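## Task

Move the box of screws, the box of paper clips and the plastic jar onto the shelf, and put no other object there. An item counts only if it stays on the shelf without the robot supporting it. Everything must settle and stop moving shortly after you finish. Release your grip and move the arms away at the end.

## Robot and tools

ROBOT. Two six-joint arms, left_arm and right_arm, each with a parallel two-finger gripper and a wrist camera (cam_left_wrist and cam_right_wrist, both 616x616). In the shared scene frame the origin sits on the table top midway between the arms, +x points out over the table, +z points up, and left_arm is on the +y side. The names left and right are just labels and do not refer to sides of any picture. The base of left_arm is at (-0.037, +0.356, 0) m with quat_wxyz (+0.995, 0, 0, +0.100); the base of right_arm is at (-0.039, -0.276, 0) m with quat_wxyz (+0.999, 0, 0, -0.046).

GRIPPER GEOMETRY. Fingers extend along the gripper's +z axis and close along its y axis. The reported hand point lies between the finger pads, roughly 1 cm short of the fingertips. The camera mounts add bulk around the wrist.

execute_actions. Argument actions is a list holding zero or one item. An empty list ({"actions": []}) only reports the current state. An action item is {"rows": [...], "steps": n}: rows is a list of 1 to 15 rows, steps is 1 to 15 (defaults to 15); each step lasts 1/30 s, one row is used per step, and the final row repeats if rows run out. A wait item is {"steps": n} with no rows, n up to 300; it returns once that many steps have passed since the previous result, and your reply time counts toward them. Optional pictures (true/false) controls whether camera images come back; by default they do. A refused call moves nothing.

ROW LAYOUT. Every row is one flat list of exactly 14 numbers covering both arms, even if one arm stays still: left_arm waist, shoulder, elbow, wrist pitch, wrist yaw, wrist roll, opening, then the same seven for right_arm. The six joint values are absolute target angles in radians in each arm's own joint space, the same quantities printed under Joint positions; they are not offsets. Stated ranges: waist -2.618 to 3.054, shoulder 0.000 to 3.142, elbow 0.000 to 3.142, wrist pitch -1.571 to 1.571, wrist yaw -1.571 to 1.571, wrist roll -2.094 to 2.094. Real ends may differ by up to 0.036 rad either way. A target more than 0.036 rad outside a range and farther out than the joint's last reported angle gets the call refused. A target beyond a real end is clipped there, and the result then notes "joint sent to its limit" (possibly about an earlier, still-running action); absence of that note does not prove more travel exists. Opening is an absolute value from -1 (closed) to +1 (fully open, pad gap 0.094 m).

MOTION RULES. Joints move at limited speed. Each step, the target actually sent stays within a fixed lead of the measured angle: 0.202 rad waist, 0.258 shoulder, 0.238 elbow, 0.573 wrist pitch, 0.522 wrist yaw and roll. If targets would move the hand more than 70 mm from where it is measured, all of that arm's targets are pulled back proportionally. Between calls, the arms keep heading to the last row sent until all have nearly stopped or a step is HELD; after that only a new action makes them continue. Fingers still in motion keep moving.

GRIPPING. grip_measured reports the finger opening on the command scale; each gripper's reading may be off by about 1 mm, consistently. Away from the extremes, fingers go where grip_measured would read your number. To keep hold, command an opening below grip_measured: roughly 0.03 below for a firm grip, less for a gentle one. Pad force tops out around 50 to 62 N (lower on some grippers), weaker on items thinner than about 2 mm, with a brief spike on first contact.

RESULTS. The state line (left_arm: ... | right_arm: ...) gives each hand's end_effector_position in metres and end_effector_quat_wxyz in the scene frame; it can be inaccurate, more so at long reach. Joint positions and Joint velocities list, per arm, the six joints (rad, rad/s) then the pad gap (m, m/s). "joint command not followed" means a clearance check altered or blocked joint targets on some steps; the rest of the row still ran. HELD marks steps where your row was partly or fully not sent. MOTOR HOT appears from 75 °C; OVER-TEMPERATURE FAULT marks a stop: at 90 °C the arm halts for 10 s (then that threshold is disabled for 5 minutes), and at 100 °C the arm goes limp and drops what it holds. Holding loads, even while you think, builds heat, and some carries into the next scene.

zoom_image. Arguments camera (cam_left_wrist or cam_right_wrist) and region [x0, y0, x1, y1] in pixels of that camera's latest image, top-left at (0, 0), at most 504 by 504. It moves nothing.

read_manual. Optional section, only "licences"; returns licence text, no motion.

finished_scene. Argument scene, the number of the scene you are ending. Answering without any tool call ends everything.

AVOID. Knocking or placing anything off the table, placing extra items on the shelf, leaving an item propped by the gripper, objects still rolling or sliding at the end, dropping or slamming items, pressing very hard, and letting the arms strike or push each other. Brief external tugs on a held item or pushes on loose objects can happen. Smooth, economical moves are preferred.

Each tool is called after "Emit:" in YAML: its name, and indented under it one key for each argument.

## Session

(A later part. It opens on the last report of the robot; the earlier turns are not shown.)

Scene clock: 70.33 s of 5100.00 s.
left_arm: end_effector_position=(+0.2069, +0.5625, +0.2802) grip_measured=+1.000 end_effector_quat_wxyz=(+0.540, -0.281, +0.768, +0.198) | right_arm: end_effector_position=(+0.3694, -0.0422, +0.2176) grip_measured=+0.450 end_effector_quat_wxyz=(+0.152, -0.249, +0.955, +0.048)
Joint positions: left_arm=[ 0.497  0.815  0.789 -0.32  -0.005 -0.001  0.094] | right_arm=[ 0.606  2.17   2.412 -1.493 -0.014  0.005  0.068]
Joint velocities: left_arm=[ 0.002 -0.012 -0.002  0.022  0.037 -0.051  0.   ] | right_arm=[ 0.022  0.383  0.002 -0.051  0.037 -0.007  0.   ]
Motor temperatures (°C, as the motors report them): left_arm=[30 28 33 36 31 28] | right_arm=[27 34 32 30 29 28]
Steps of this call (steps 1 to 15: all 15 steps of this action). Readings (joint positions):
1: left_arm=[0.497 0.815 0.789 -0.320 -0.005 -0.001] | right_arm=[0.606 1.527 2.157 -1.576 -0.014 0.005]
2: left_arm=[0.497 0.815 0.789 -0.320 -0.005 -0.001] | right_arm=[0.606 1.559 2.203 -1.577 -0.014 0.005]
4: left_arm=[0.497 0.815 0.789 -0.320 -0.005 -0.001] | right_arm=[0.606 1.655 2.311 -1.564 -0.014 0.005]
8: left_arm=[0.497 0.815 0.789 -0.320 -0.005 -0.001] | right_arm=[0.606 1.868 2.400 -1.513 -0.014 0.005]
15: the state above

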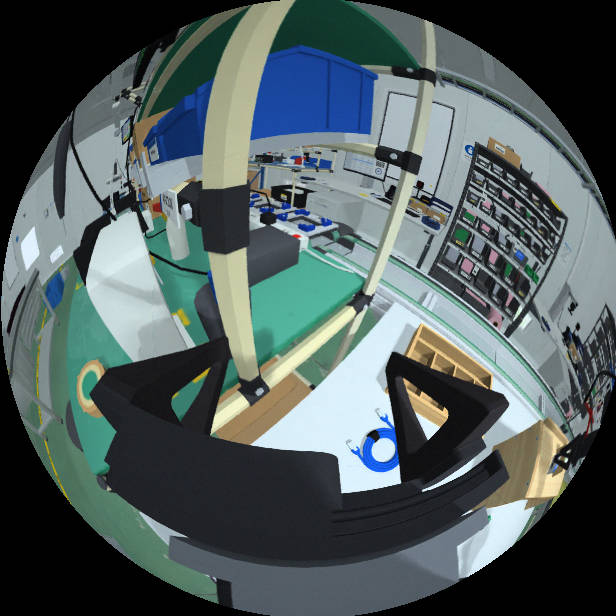

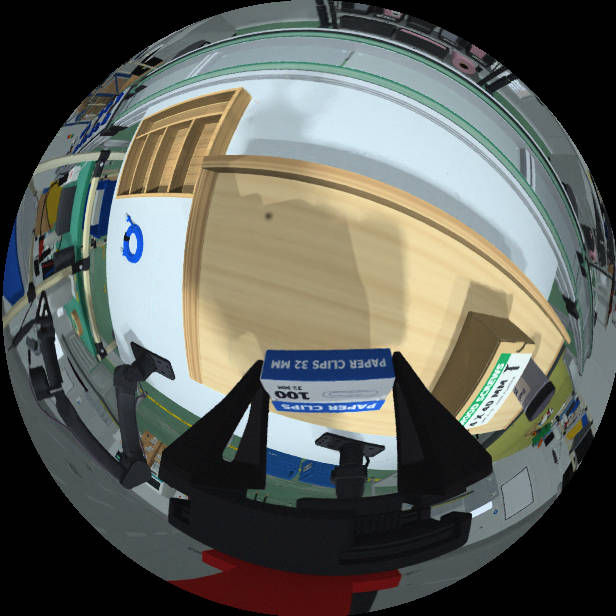

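Emit:
execute_actions:
  actions:
    - {"rows":[[0.5,0.8,0.8,-0.3,0,0,1,0.57,2.14,2.52,-1.5,0,0,0.4],[0.5,0.8,0.8,-0.3,0,0,1,0.57,2.16,2.56,-1.5,0,0,0.4],[0.5,0.8,0.8,-0.3,0,0,1,0.57,2.18,2.6,-1.5,0,0,0.4],[0.5,0.8,0.8,-0.3,0,0,1,0.57,2.2,2.62,-1.5,0,0,0.4],[0.5,0.8,0.8,-0.3,0,0,1,0.57,2.22,2.62,-1.5,0,0,0.4],[0.5,0.8,0.8,-0.3,0,0,1,0.57,2.24,2.62,-1.52,0,0,0.4]],"steps":15}

Emit:
execute_actions:
  actions:
    - {"steps":15}

Scene clock: 71.90 s of 5100.00 s.
left_arm: end_effector_position=(+0.2069, +0.5625, +0.2802) grip_measured=+1.000 end_effector_quat_wxyz=(+0.540, -0.281, +0.768, +0.198) | right_arm: end_effector_position=(+0.3973, -0.0458, +0.2356) grip_measured=+0.450 end_effector_quat_wxyz=(+0.194, -0.232, +0.952, +0.053)
Joint positions: left_arm=[ 0.497  0.815  0.789 -0.32  -0.005 -0.001  0.094] | right_arm=[ 0.573  2.248  2.594 -1.513 -0.011  0.005  0.068]
Joint velocities: left_arm=[ 0.007  0.002 -0.002 -0.037  0.022 -0.081  0.   ] | right_arm=[ 0.007  0.012 -0.002 -0.183 -0.007 -0.007 -0.   ]
Motor temperatures (°C, as the motors report them): left_arm=[30 28 33 37 31 28] | right_arm=[27 34 32 30 29 28]
Steps of this call (steps 1 to 30: the robot went on to your last target; steps 31 to 32: nothing new was sent; steps 33 to 47: all 15 steps of this action). Readings (joint positions):
33: left_arm=[0.497 0.815 0.789 -0.320 -0.005 -0.001] | right_arm=[0.604 2.108 2.430 -1.506 -0.014 0.005]
34: left_arm=[0.497 0.815 0.789 -0.320 -0.005 -0.001] | right_arm=[0.600 2.125 2.465 -1.513 -0.014 0.005]
36: left_arm=[0.497 0.815 0.789 -0.320 -0.005 -0.001] | right_arm=[0.588 2.161 2.541 -1.511 -0.014 0.005]
40: left_arm=[0.497 0.815 0.789 -0.320 -0.005 -0.001] | right_arm=[0.574 2.208 2.594 -1.503 -0.011 0.005]
47: the state above

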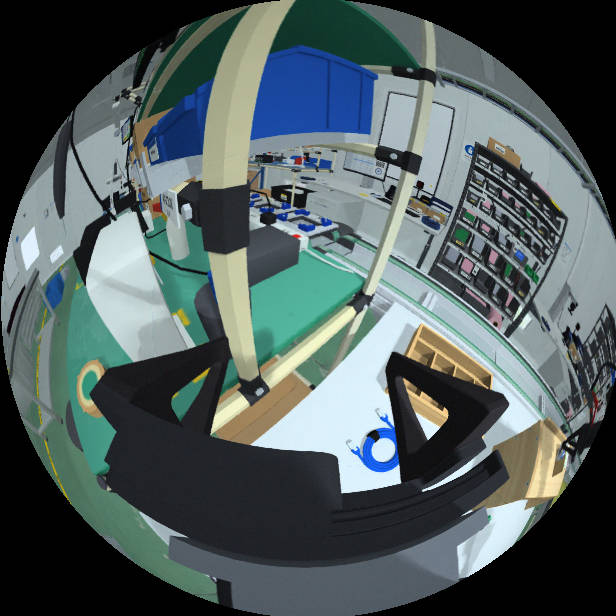

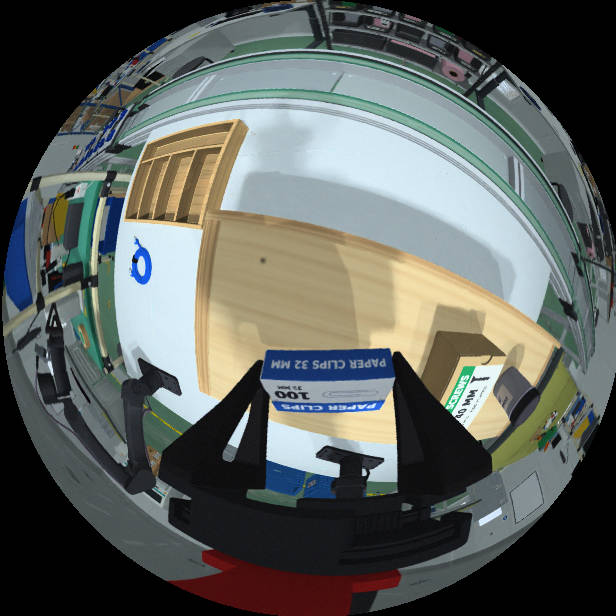

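Scene clock: 72.40 s of 5100.00 s.
left_arm: end_effector_position=(+0.2069, +0.5625, +0.2802) grip_measured=+1.000 end_effector_quat_wxyz=(+0.540, -0.281, +0.768, +0.198) | right_arm: end_effector_position=(+0.3970, -0.0459, +0.2354) grip_measured=+0.450 end_effector_quat_wxyz=(+0.193, -0.232, +0.952, +0.053)
Joint positions: left_arm=[ 0.497  0.815  0.789 -0.32  -0.005 -0.001  0.094] | right_arm=[ 0.573  2.248  2.594 -1.515 -0.011  0.005  0.068]
Joint velocities: left_arm=[-0.002  0.012 -0.002 -0.037 -0.007 -0.022  0.   ] | right_arm=[ 0.002  0.007 -0.007 -0.037 -0.007  0.051 -0.001]
Motor temperatures (°C, as the motors report them): left_arm=[30 28 33 37 31 28] | right_arm=[27 34 32 30 29 28]
Steps of this call (steps 1 to 15: the robot went on to your last target). Readings (joint positions):
1: left_arm=[0.497 0.815 0.789 -0.320 -0.005 -0.001] | right_arm=[0.573 2.248 2.594 -1.514 -0.011 0.005]
2: left_arm=[0.497 0.815 0.789 -0.320 -0.005 -0.001] | right_arm=[0.573 2.248 2.594 -1.514 -0.011 0.005]
4: left_arm=[0.497 0.815 0.789 -0.320 -0.005 -0.001] | right_arm=[0.573 2.248 2.594 -1.514 -0.011 0.005]
8: left_arm=[0.497 0.815 0.789 -0.320 -0.005 -0.001] | right_arm=[0.573 2.248 2.594 -1.515 -0.011 0.005]
15: the state above
All arms were judged still, so your last target was given up. Only a new action makes them travel on or press farther. Fingers that are still opening or closing keep moving.

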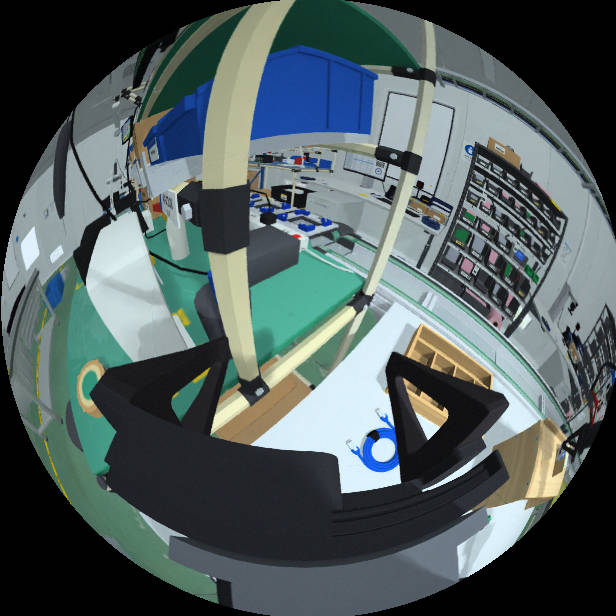

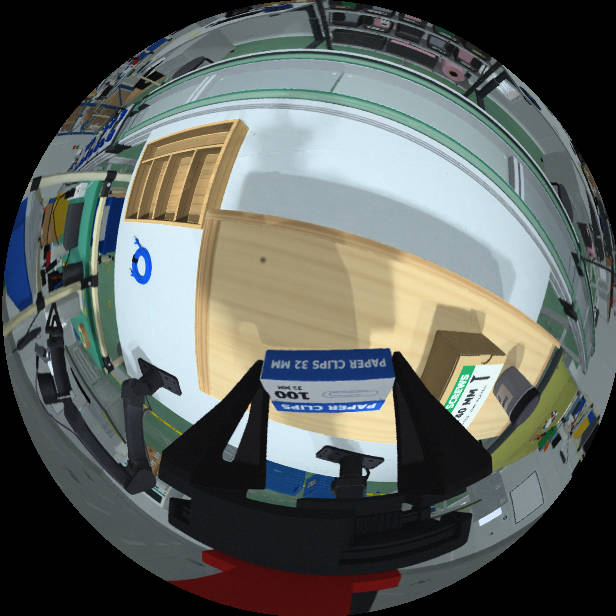

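Emit:
execute_actions:
  actions:
    - {"rows":[[0.5,0.8,0.8,-0.3,0,0,1,0.57,2.26,2.6,-1.52,0,0,0.4],[0.5,0.8,0.8,-0.3,0,0,1,0.57,2.26,2.6,-1.52,0,0,0.4],[0.5,0.8,0.8,-0.3,0,0,1,0.57,2.27,2.6,-1.52,0,0,0.4],[0.5,0.8,0.8,-0.3,0,0,1,0.57,2.28,2.6,-1.52,0,0,0.4],[0.5,0.8,0.8,-0.3,0,0,1,0.57,2.29,2.6,-1.52,0,0,0.4],[0.5,0.8,0.8,-0.3,0,0,1,0.57,2.3,2.6,-1.52,0,0,0.4],[0.5,0.8,0.8,-0.3,0,0,1,0.57,2.31,2.6,-1.52,0,0,0.4]],"steps":15}

Scene clock: 73.77 s of 5100.00 s.
left_arm: end_effector_position=(+0.2069, +0.5625, +0.2802) grip_measured=+1.000 end_effector_quat_wxyz=(+0.540, -0.281, +0.768, +0.198) | right_arm: end_effector_position=(+0.4032, -0.0428, +0.2041) grip_measured=+0.450 end_effector_quat_wxyz=(+0.162, -0.233, +0.958, +0.045)
Joint positions: left_arm=[ 0.497  0.815  0.789 -0.32  -0.005 -0.001  0.094] | right_arm=[ 0.573  2.314  2.594 -1.514 -0.01   0.005  0.068]
Joint velocities: left_arm=[-0.012 -0.012 -0.012  0.081 -0.066  0.007  0.   ] | right_arm=[-0.012 -0.042  0.007 -0.037 -0.007  0.037 -0.   ]
Motor temperatures (°C, as the motors report them): left_arm=[30 28 33 37 31 28] | right_arm=[27 34 32 30 29 28]
Steps of this call (steps 1 to 26: nothing new was sent; steps 27 to 41: all 15 steps of this action). Readings (joint positions):
27: left_arm=[0.497 0.815 0.789 -0.320 -0.005 -0.001] | right_arm=[0.573 2.248 2.594 -1.515 -0.011 0.005]
28: left_arm=[0.497 0.815 0.789 -0.320 -0.005 -0.001] | right_arm=[0.573 2.248 2.594 -1.515 -0.011 0.005]
30: left_arm=[0.497 0.815 0.789 -0.320 -0.005 -0.001] | right_arm=[0.573 2.251 2.594 -1.515 -0.011 0.005]
34: left_arm=[0.497 0.815 0.789 -0.320 -0.005 -0.001] | right_arm=[0.573 2.280 2.594 -1.515 -0.011 0.005]
41: the state above

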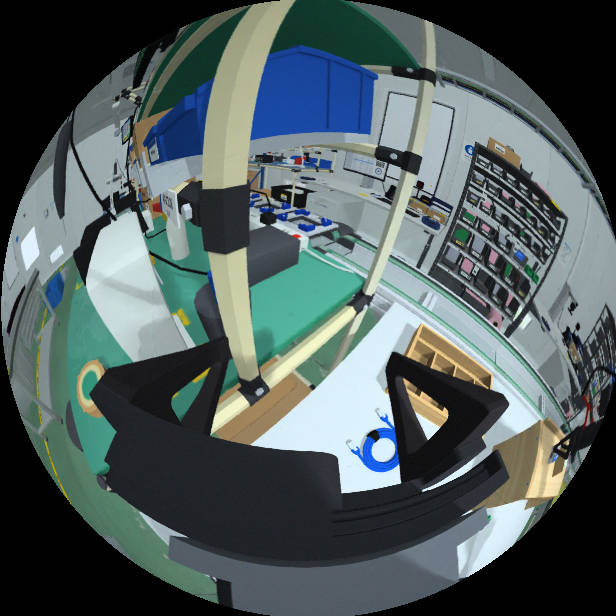

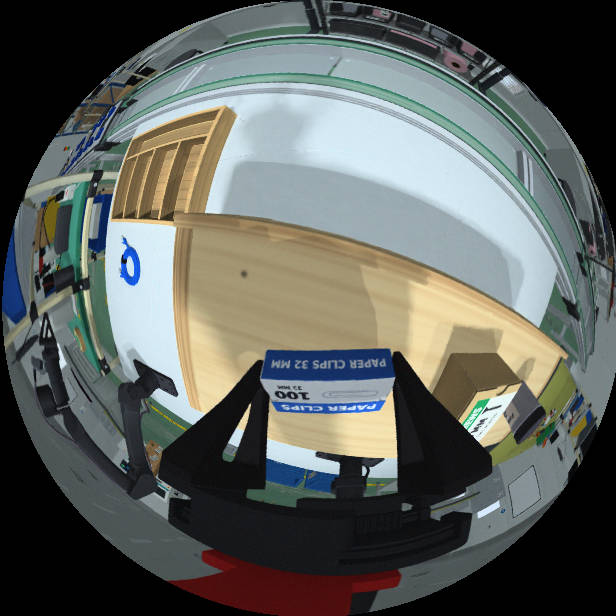

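Release with modest opening (screw box adjacent).

Emit:
execute_actions:
  actions:
    - {"rows":[[0.5,0.8,0.8,-0.3,0,0,1,0.57,2.32,2.595,-1.52,0,0,0.4],[0.5,0.8,0.8,-0.3,0,0,1,0.57,2.32,2.595,-1.52,0,0,0.4],[0.5,0.8,0.8,-0.3,0,0,1,0.57,2.32,2.595,-1.52,0,0,0.4],[0.5,0.8,0.8,-0.3,0,0,1,0.57,2.32,2.595,-1.52,0,0,0.4],[0.5,0.8,0.8,-0.3,0,0,1,0.57,2.32,2.595,-1.52,0,0,0.4],[0.5,0.8,0.8,-0.3,0,0,1,0.57,2.31,2.595,-1.52,0,0,0.65]],"steps":15}

Emit:
execute_actions:
  actions:
    - {"rows":[[0.5,0.8,0.8,-0.3,0,0,1,0.6,1.6,2.2,-1.5,0,0,0.65]],"steps":15}

Emit:
execute_actions:
  actions:
    - {"steps":20}

Scene clock: 75.40 s of 5100.00 s.
left_arm: end_effector_position=(+0.2069, +0.5625, +0.2802) grip_measured=+1.000 end_effector_quat_wxyz=(+0.540, -0.281, +0.768, +0.198) | right_arm: end_effector_position=(+0.4031, -0.0429, +0.2042) grip_measured=+0.648 end_effector_quat_wxyz=(+0.162, -0.233, +0.958, +0.045)
Joint positions: left_arm=[ 0.497  0.815  0.789 -0.32  -0.005 -0.001  0.094] | right_arm=[ 0.573  2.313  2.594 -1.514 -0.01   0.005  0.077]
Joint velocities: left_arm=[ 0.007  0.002 -0.002 -0.007 -0.066 -0.007  0.   ] | right_arm=[ 0.002 -0.002 -0.017  0.007 -0.081 -0.007  0.   ]
Motor temperatures (°C, as the motors report them): left_arm=[30 28 33 37 31 28] | right_arm=[27 35 32 30 29 28]
Steps of this call (steps 1 to 15: the robot went on to your last target; steps 16 to 34: nothing new was sent; steps 35 to 49: all 15 steps of this action). Readings (joint positions):
35: left_arm=[0.497 0.815 0.789 -0.320 -0.005 -0.001] | right_arm=[0.573 2.313 2.594 -1.514 -0.010 0.005]
36: left_arm=[0.497 0.815 0.789 -0.320 -0.005 -0.001] | right_arm=[0.573 2.313 2.594 -1.514 -0.010 0.005]
38: left_arm=[0.497 0.815 0.789 -0.320 -0.005 -0.001] | right_arm=[0.573 2.313 2.594 -1.514 -0.010 0.005]
42: left_arm=[0.497 0.815 0.789 -0.320 -0.005 -0.001] | right_arm=[0.573 2.313 2.594 -1.514 -0.010 0.005]
49: the state above

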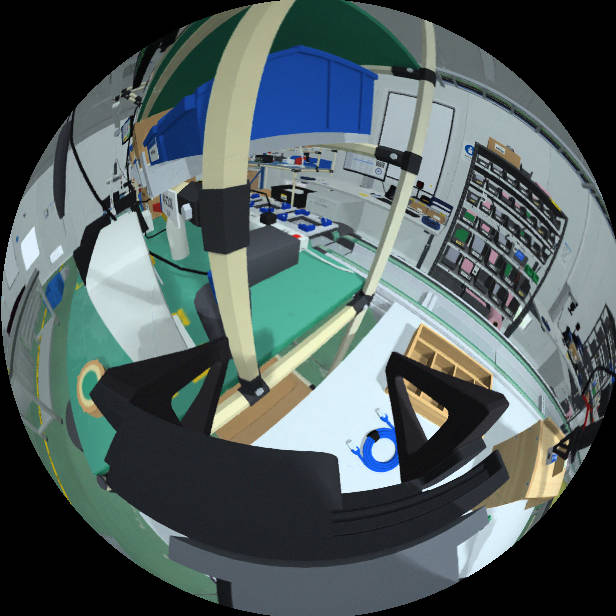

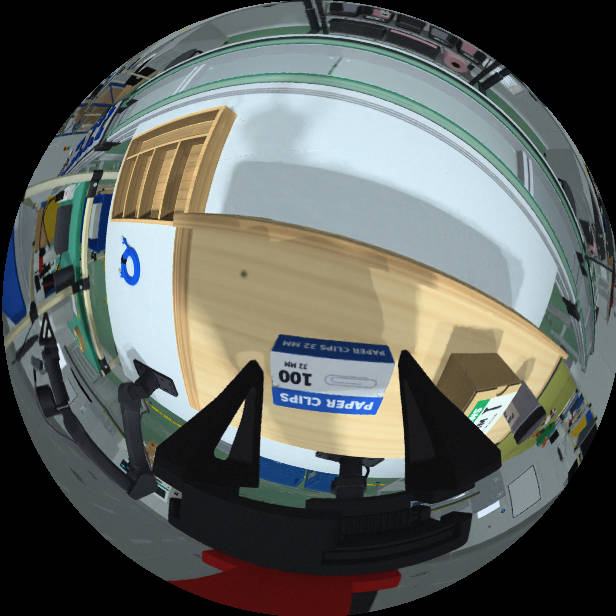

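Scene clock: 75.90 s of 5100.00 s.
left_arm: end_effector_position=(+0.2069, +0.5625, +0.2802) grip_measured=+1.000 end_effector_quat_wxyz=(+0.540, -0.281, +0.768, +0.198) | right_arm: end_effector_position=(+0.2573, -0.1124, +0.4005) grip_measured=+0.648 end_effector_quat_wxyz=(+0.354, -0.228, +0.902, +0.096)
Joint positions: left_arm=[ 0.497  0.815  0.789 -0.32  -0.005 -0.001  0.094] | right_arm=[ 0.591  1.549  2.222 -1.492 -0.01   0.005  0.077]
Joint velocities: left_arm=[ 0.007  0.007  0.007  0.007 -0.037 -0.007  0.   ] | right_arm=[-0.017 -0.549 -0.007 -0.051 -0.007 -0.022 -0.001]
Motor temperatures (°C, as the motors report them): left_arm=[30 28 33 37 31 28] | right_arm=[27 35 32 30 29 28]
Steps of this call (steps 1 to 15: all 15 steps of this action). Readings (joint positions):
1: left_arm=[0.497 0.815 0.789 -0.320 -0.005 -0.001] | right_arm=[0.575 2.273 2.529 -1.484 -0.010 0.005]
2: left_arm=[0.497 0.815 0.789 -0.320 -0.005 -0.001] | right_arm=[0.577 2.213 2.429 -1.471 -0.010 0.005]
4: left_arm=[0.497 0.815 0.789 -0.320 -0.005 -0.001] | right_arm=[0.584 2.087 2.277 -1.491 -0.010 0.005]
8: left_arm=[0.497 0.815 0.789 -0.320 -0.005 -0.001] | right_arm=[0.591 1.878 2.222 -1.509 -0.010 0.005]
15: the state above

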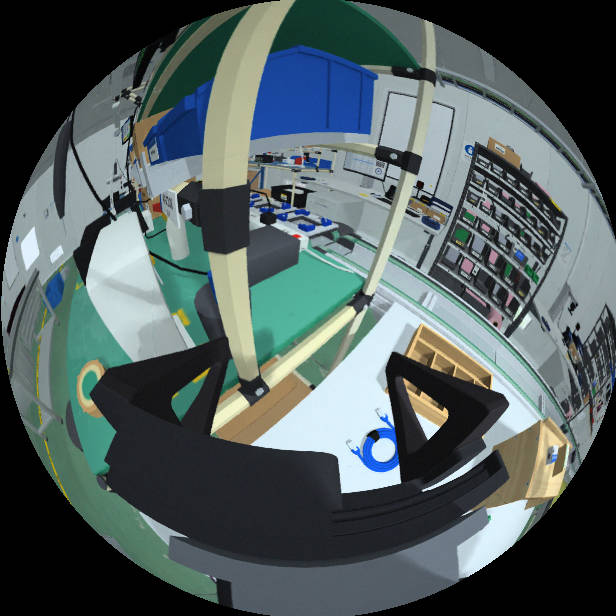

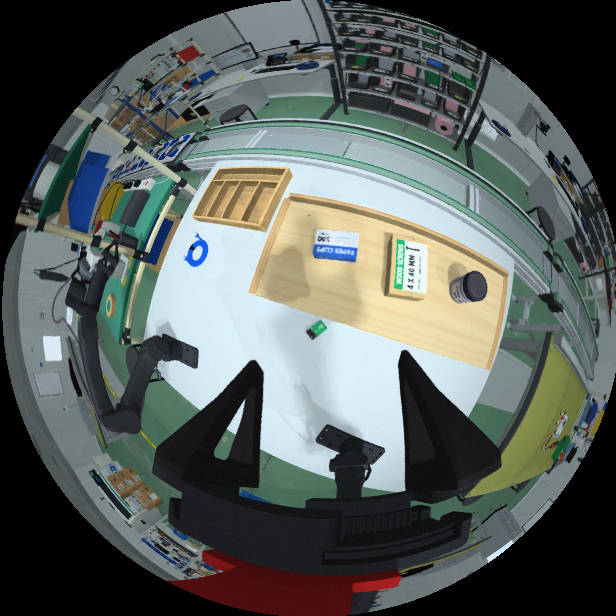

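Scene clock: 76.57 s of 5100.00 s.
left_arm: end_effector_position=(+0.2069, +0.5625, +0.2802) grip_measured=+1.000 end_effector_quat_wxyz=(+0.540, -0.281, +0.768, +0.198) | right_arm: end_effector_position=(+0.2712, -0.1049, +0.3784) grip_measured=+0.648 end_effector_quat_wxyz=(+0.323, -0.231, +0.913, +0.088)
Joint positions: left_arm=[ 0.497  0.815  0.789 -0.32  -0.005 -0.001  0.094] | right_arm=[ 0.591  1.608  2.213 -1.493 -0.01   0.005  0.077]
Joint velocities: left_arm=[ 0.002 -0.012  0.007 -0.051 -0.037 -0.037  0.   ] | right_arm=[-0.007  0.002 -0.017  0.022 -0.007 -0.051 -0.001]
Motor temperatures (°C, as the motors report them): left_arm=[30 28 33 37 31 28] | right_arm=[27 34 32 30 29 28]
Steps of this call (steps 1 to 20: the robot went on to your last target). Readings (joint positions):
1: left_arm=[0.497 0.815 0.789 -0.320 -0.005 -0.001] | right_arm=[0.591 1.538 2.222 -1.492 -0.010 0.005]
2: left_arm=[0.497 0.815 0.789 -0.320 -0.005 -0.001] | right_arm=[0.591 1.536 2.222 -1.492 -0.010 0.005]
4: left_arm=[0.497 0.815 0.789 -0.320 -0.005 -0.001] | right_arm=[0.591 1.553 2.222 -1.492 -0.010 0.005]
8: left_arm=[0.497 0.815 0.789 -0.320 -0.005 -0.001] | right_arm=[0.591 1.600 2.222 -1.492 -0.010 0.005]
20: the state above

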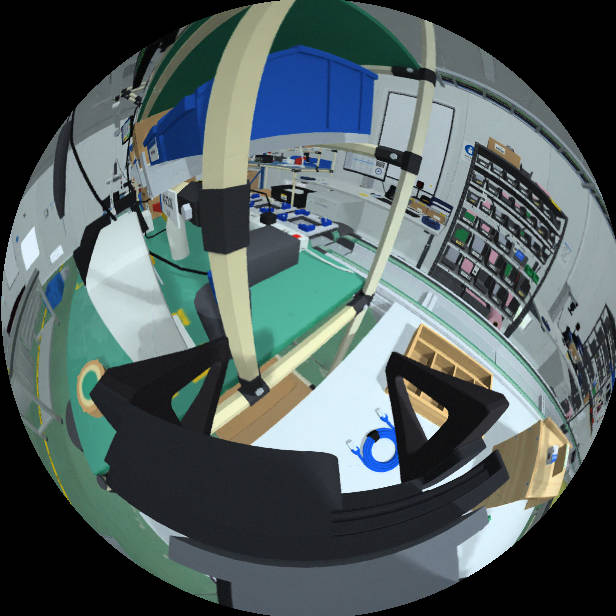

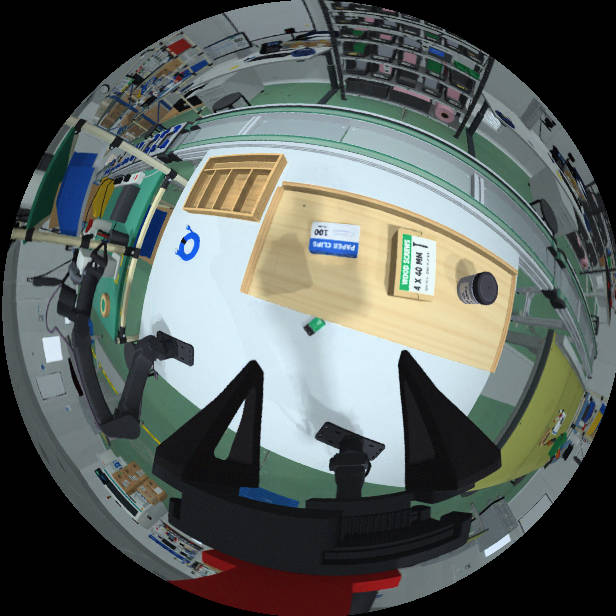

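Emit:
finished_scene:
  scene: 1

The scene is finished: the task was done.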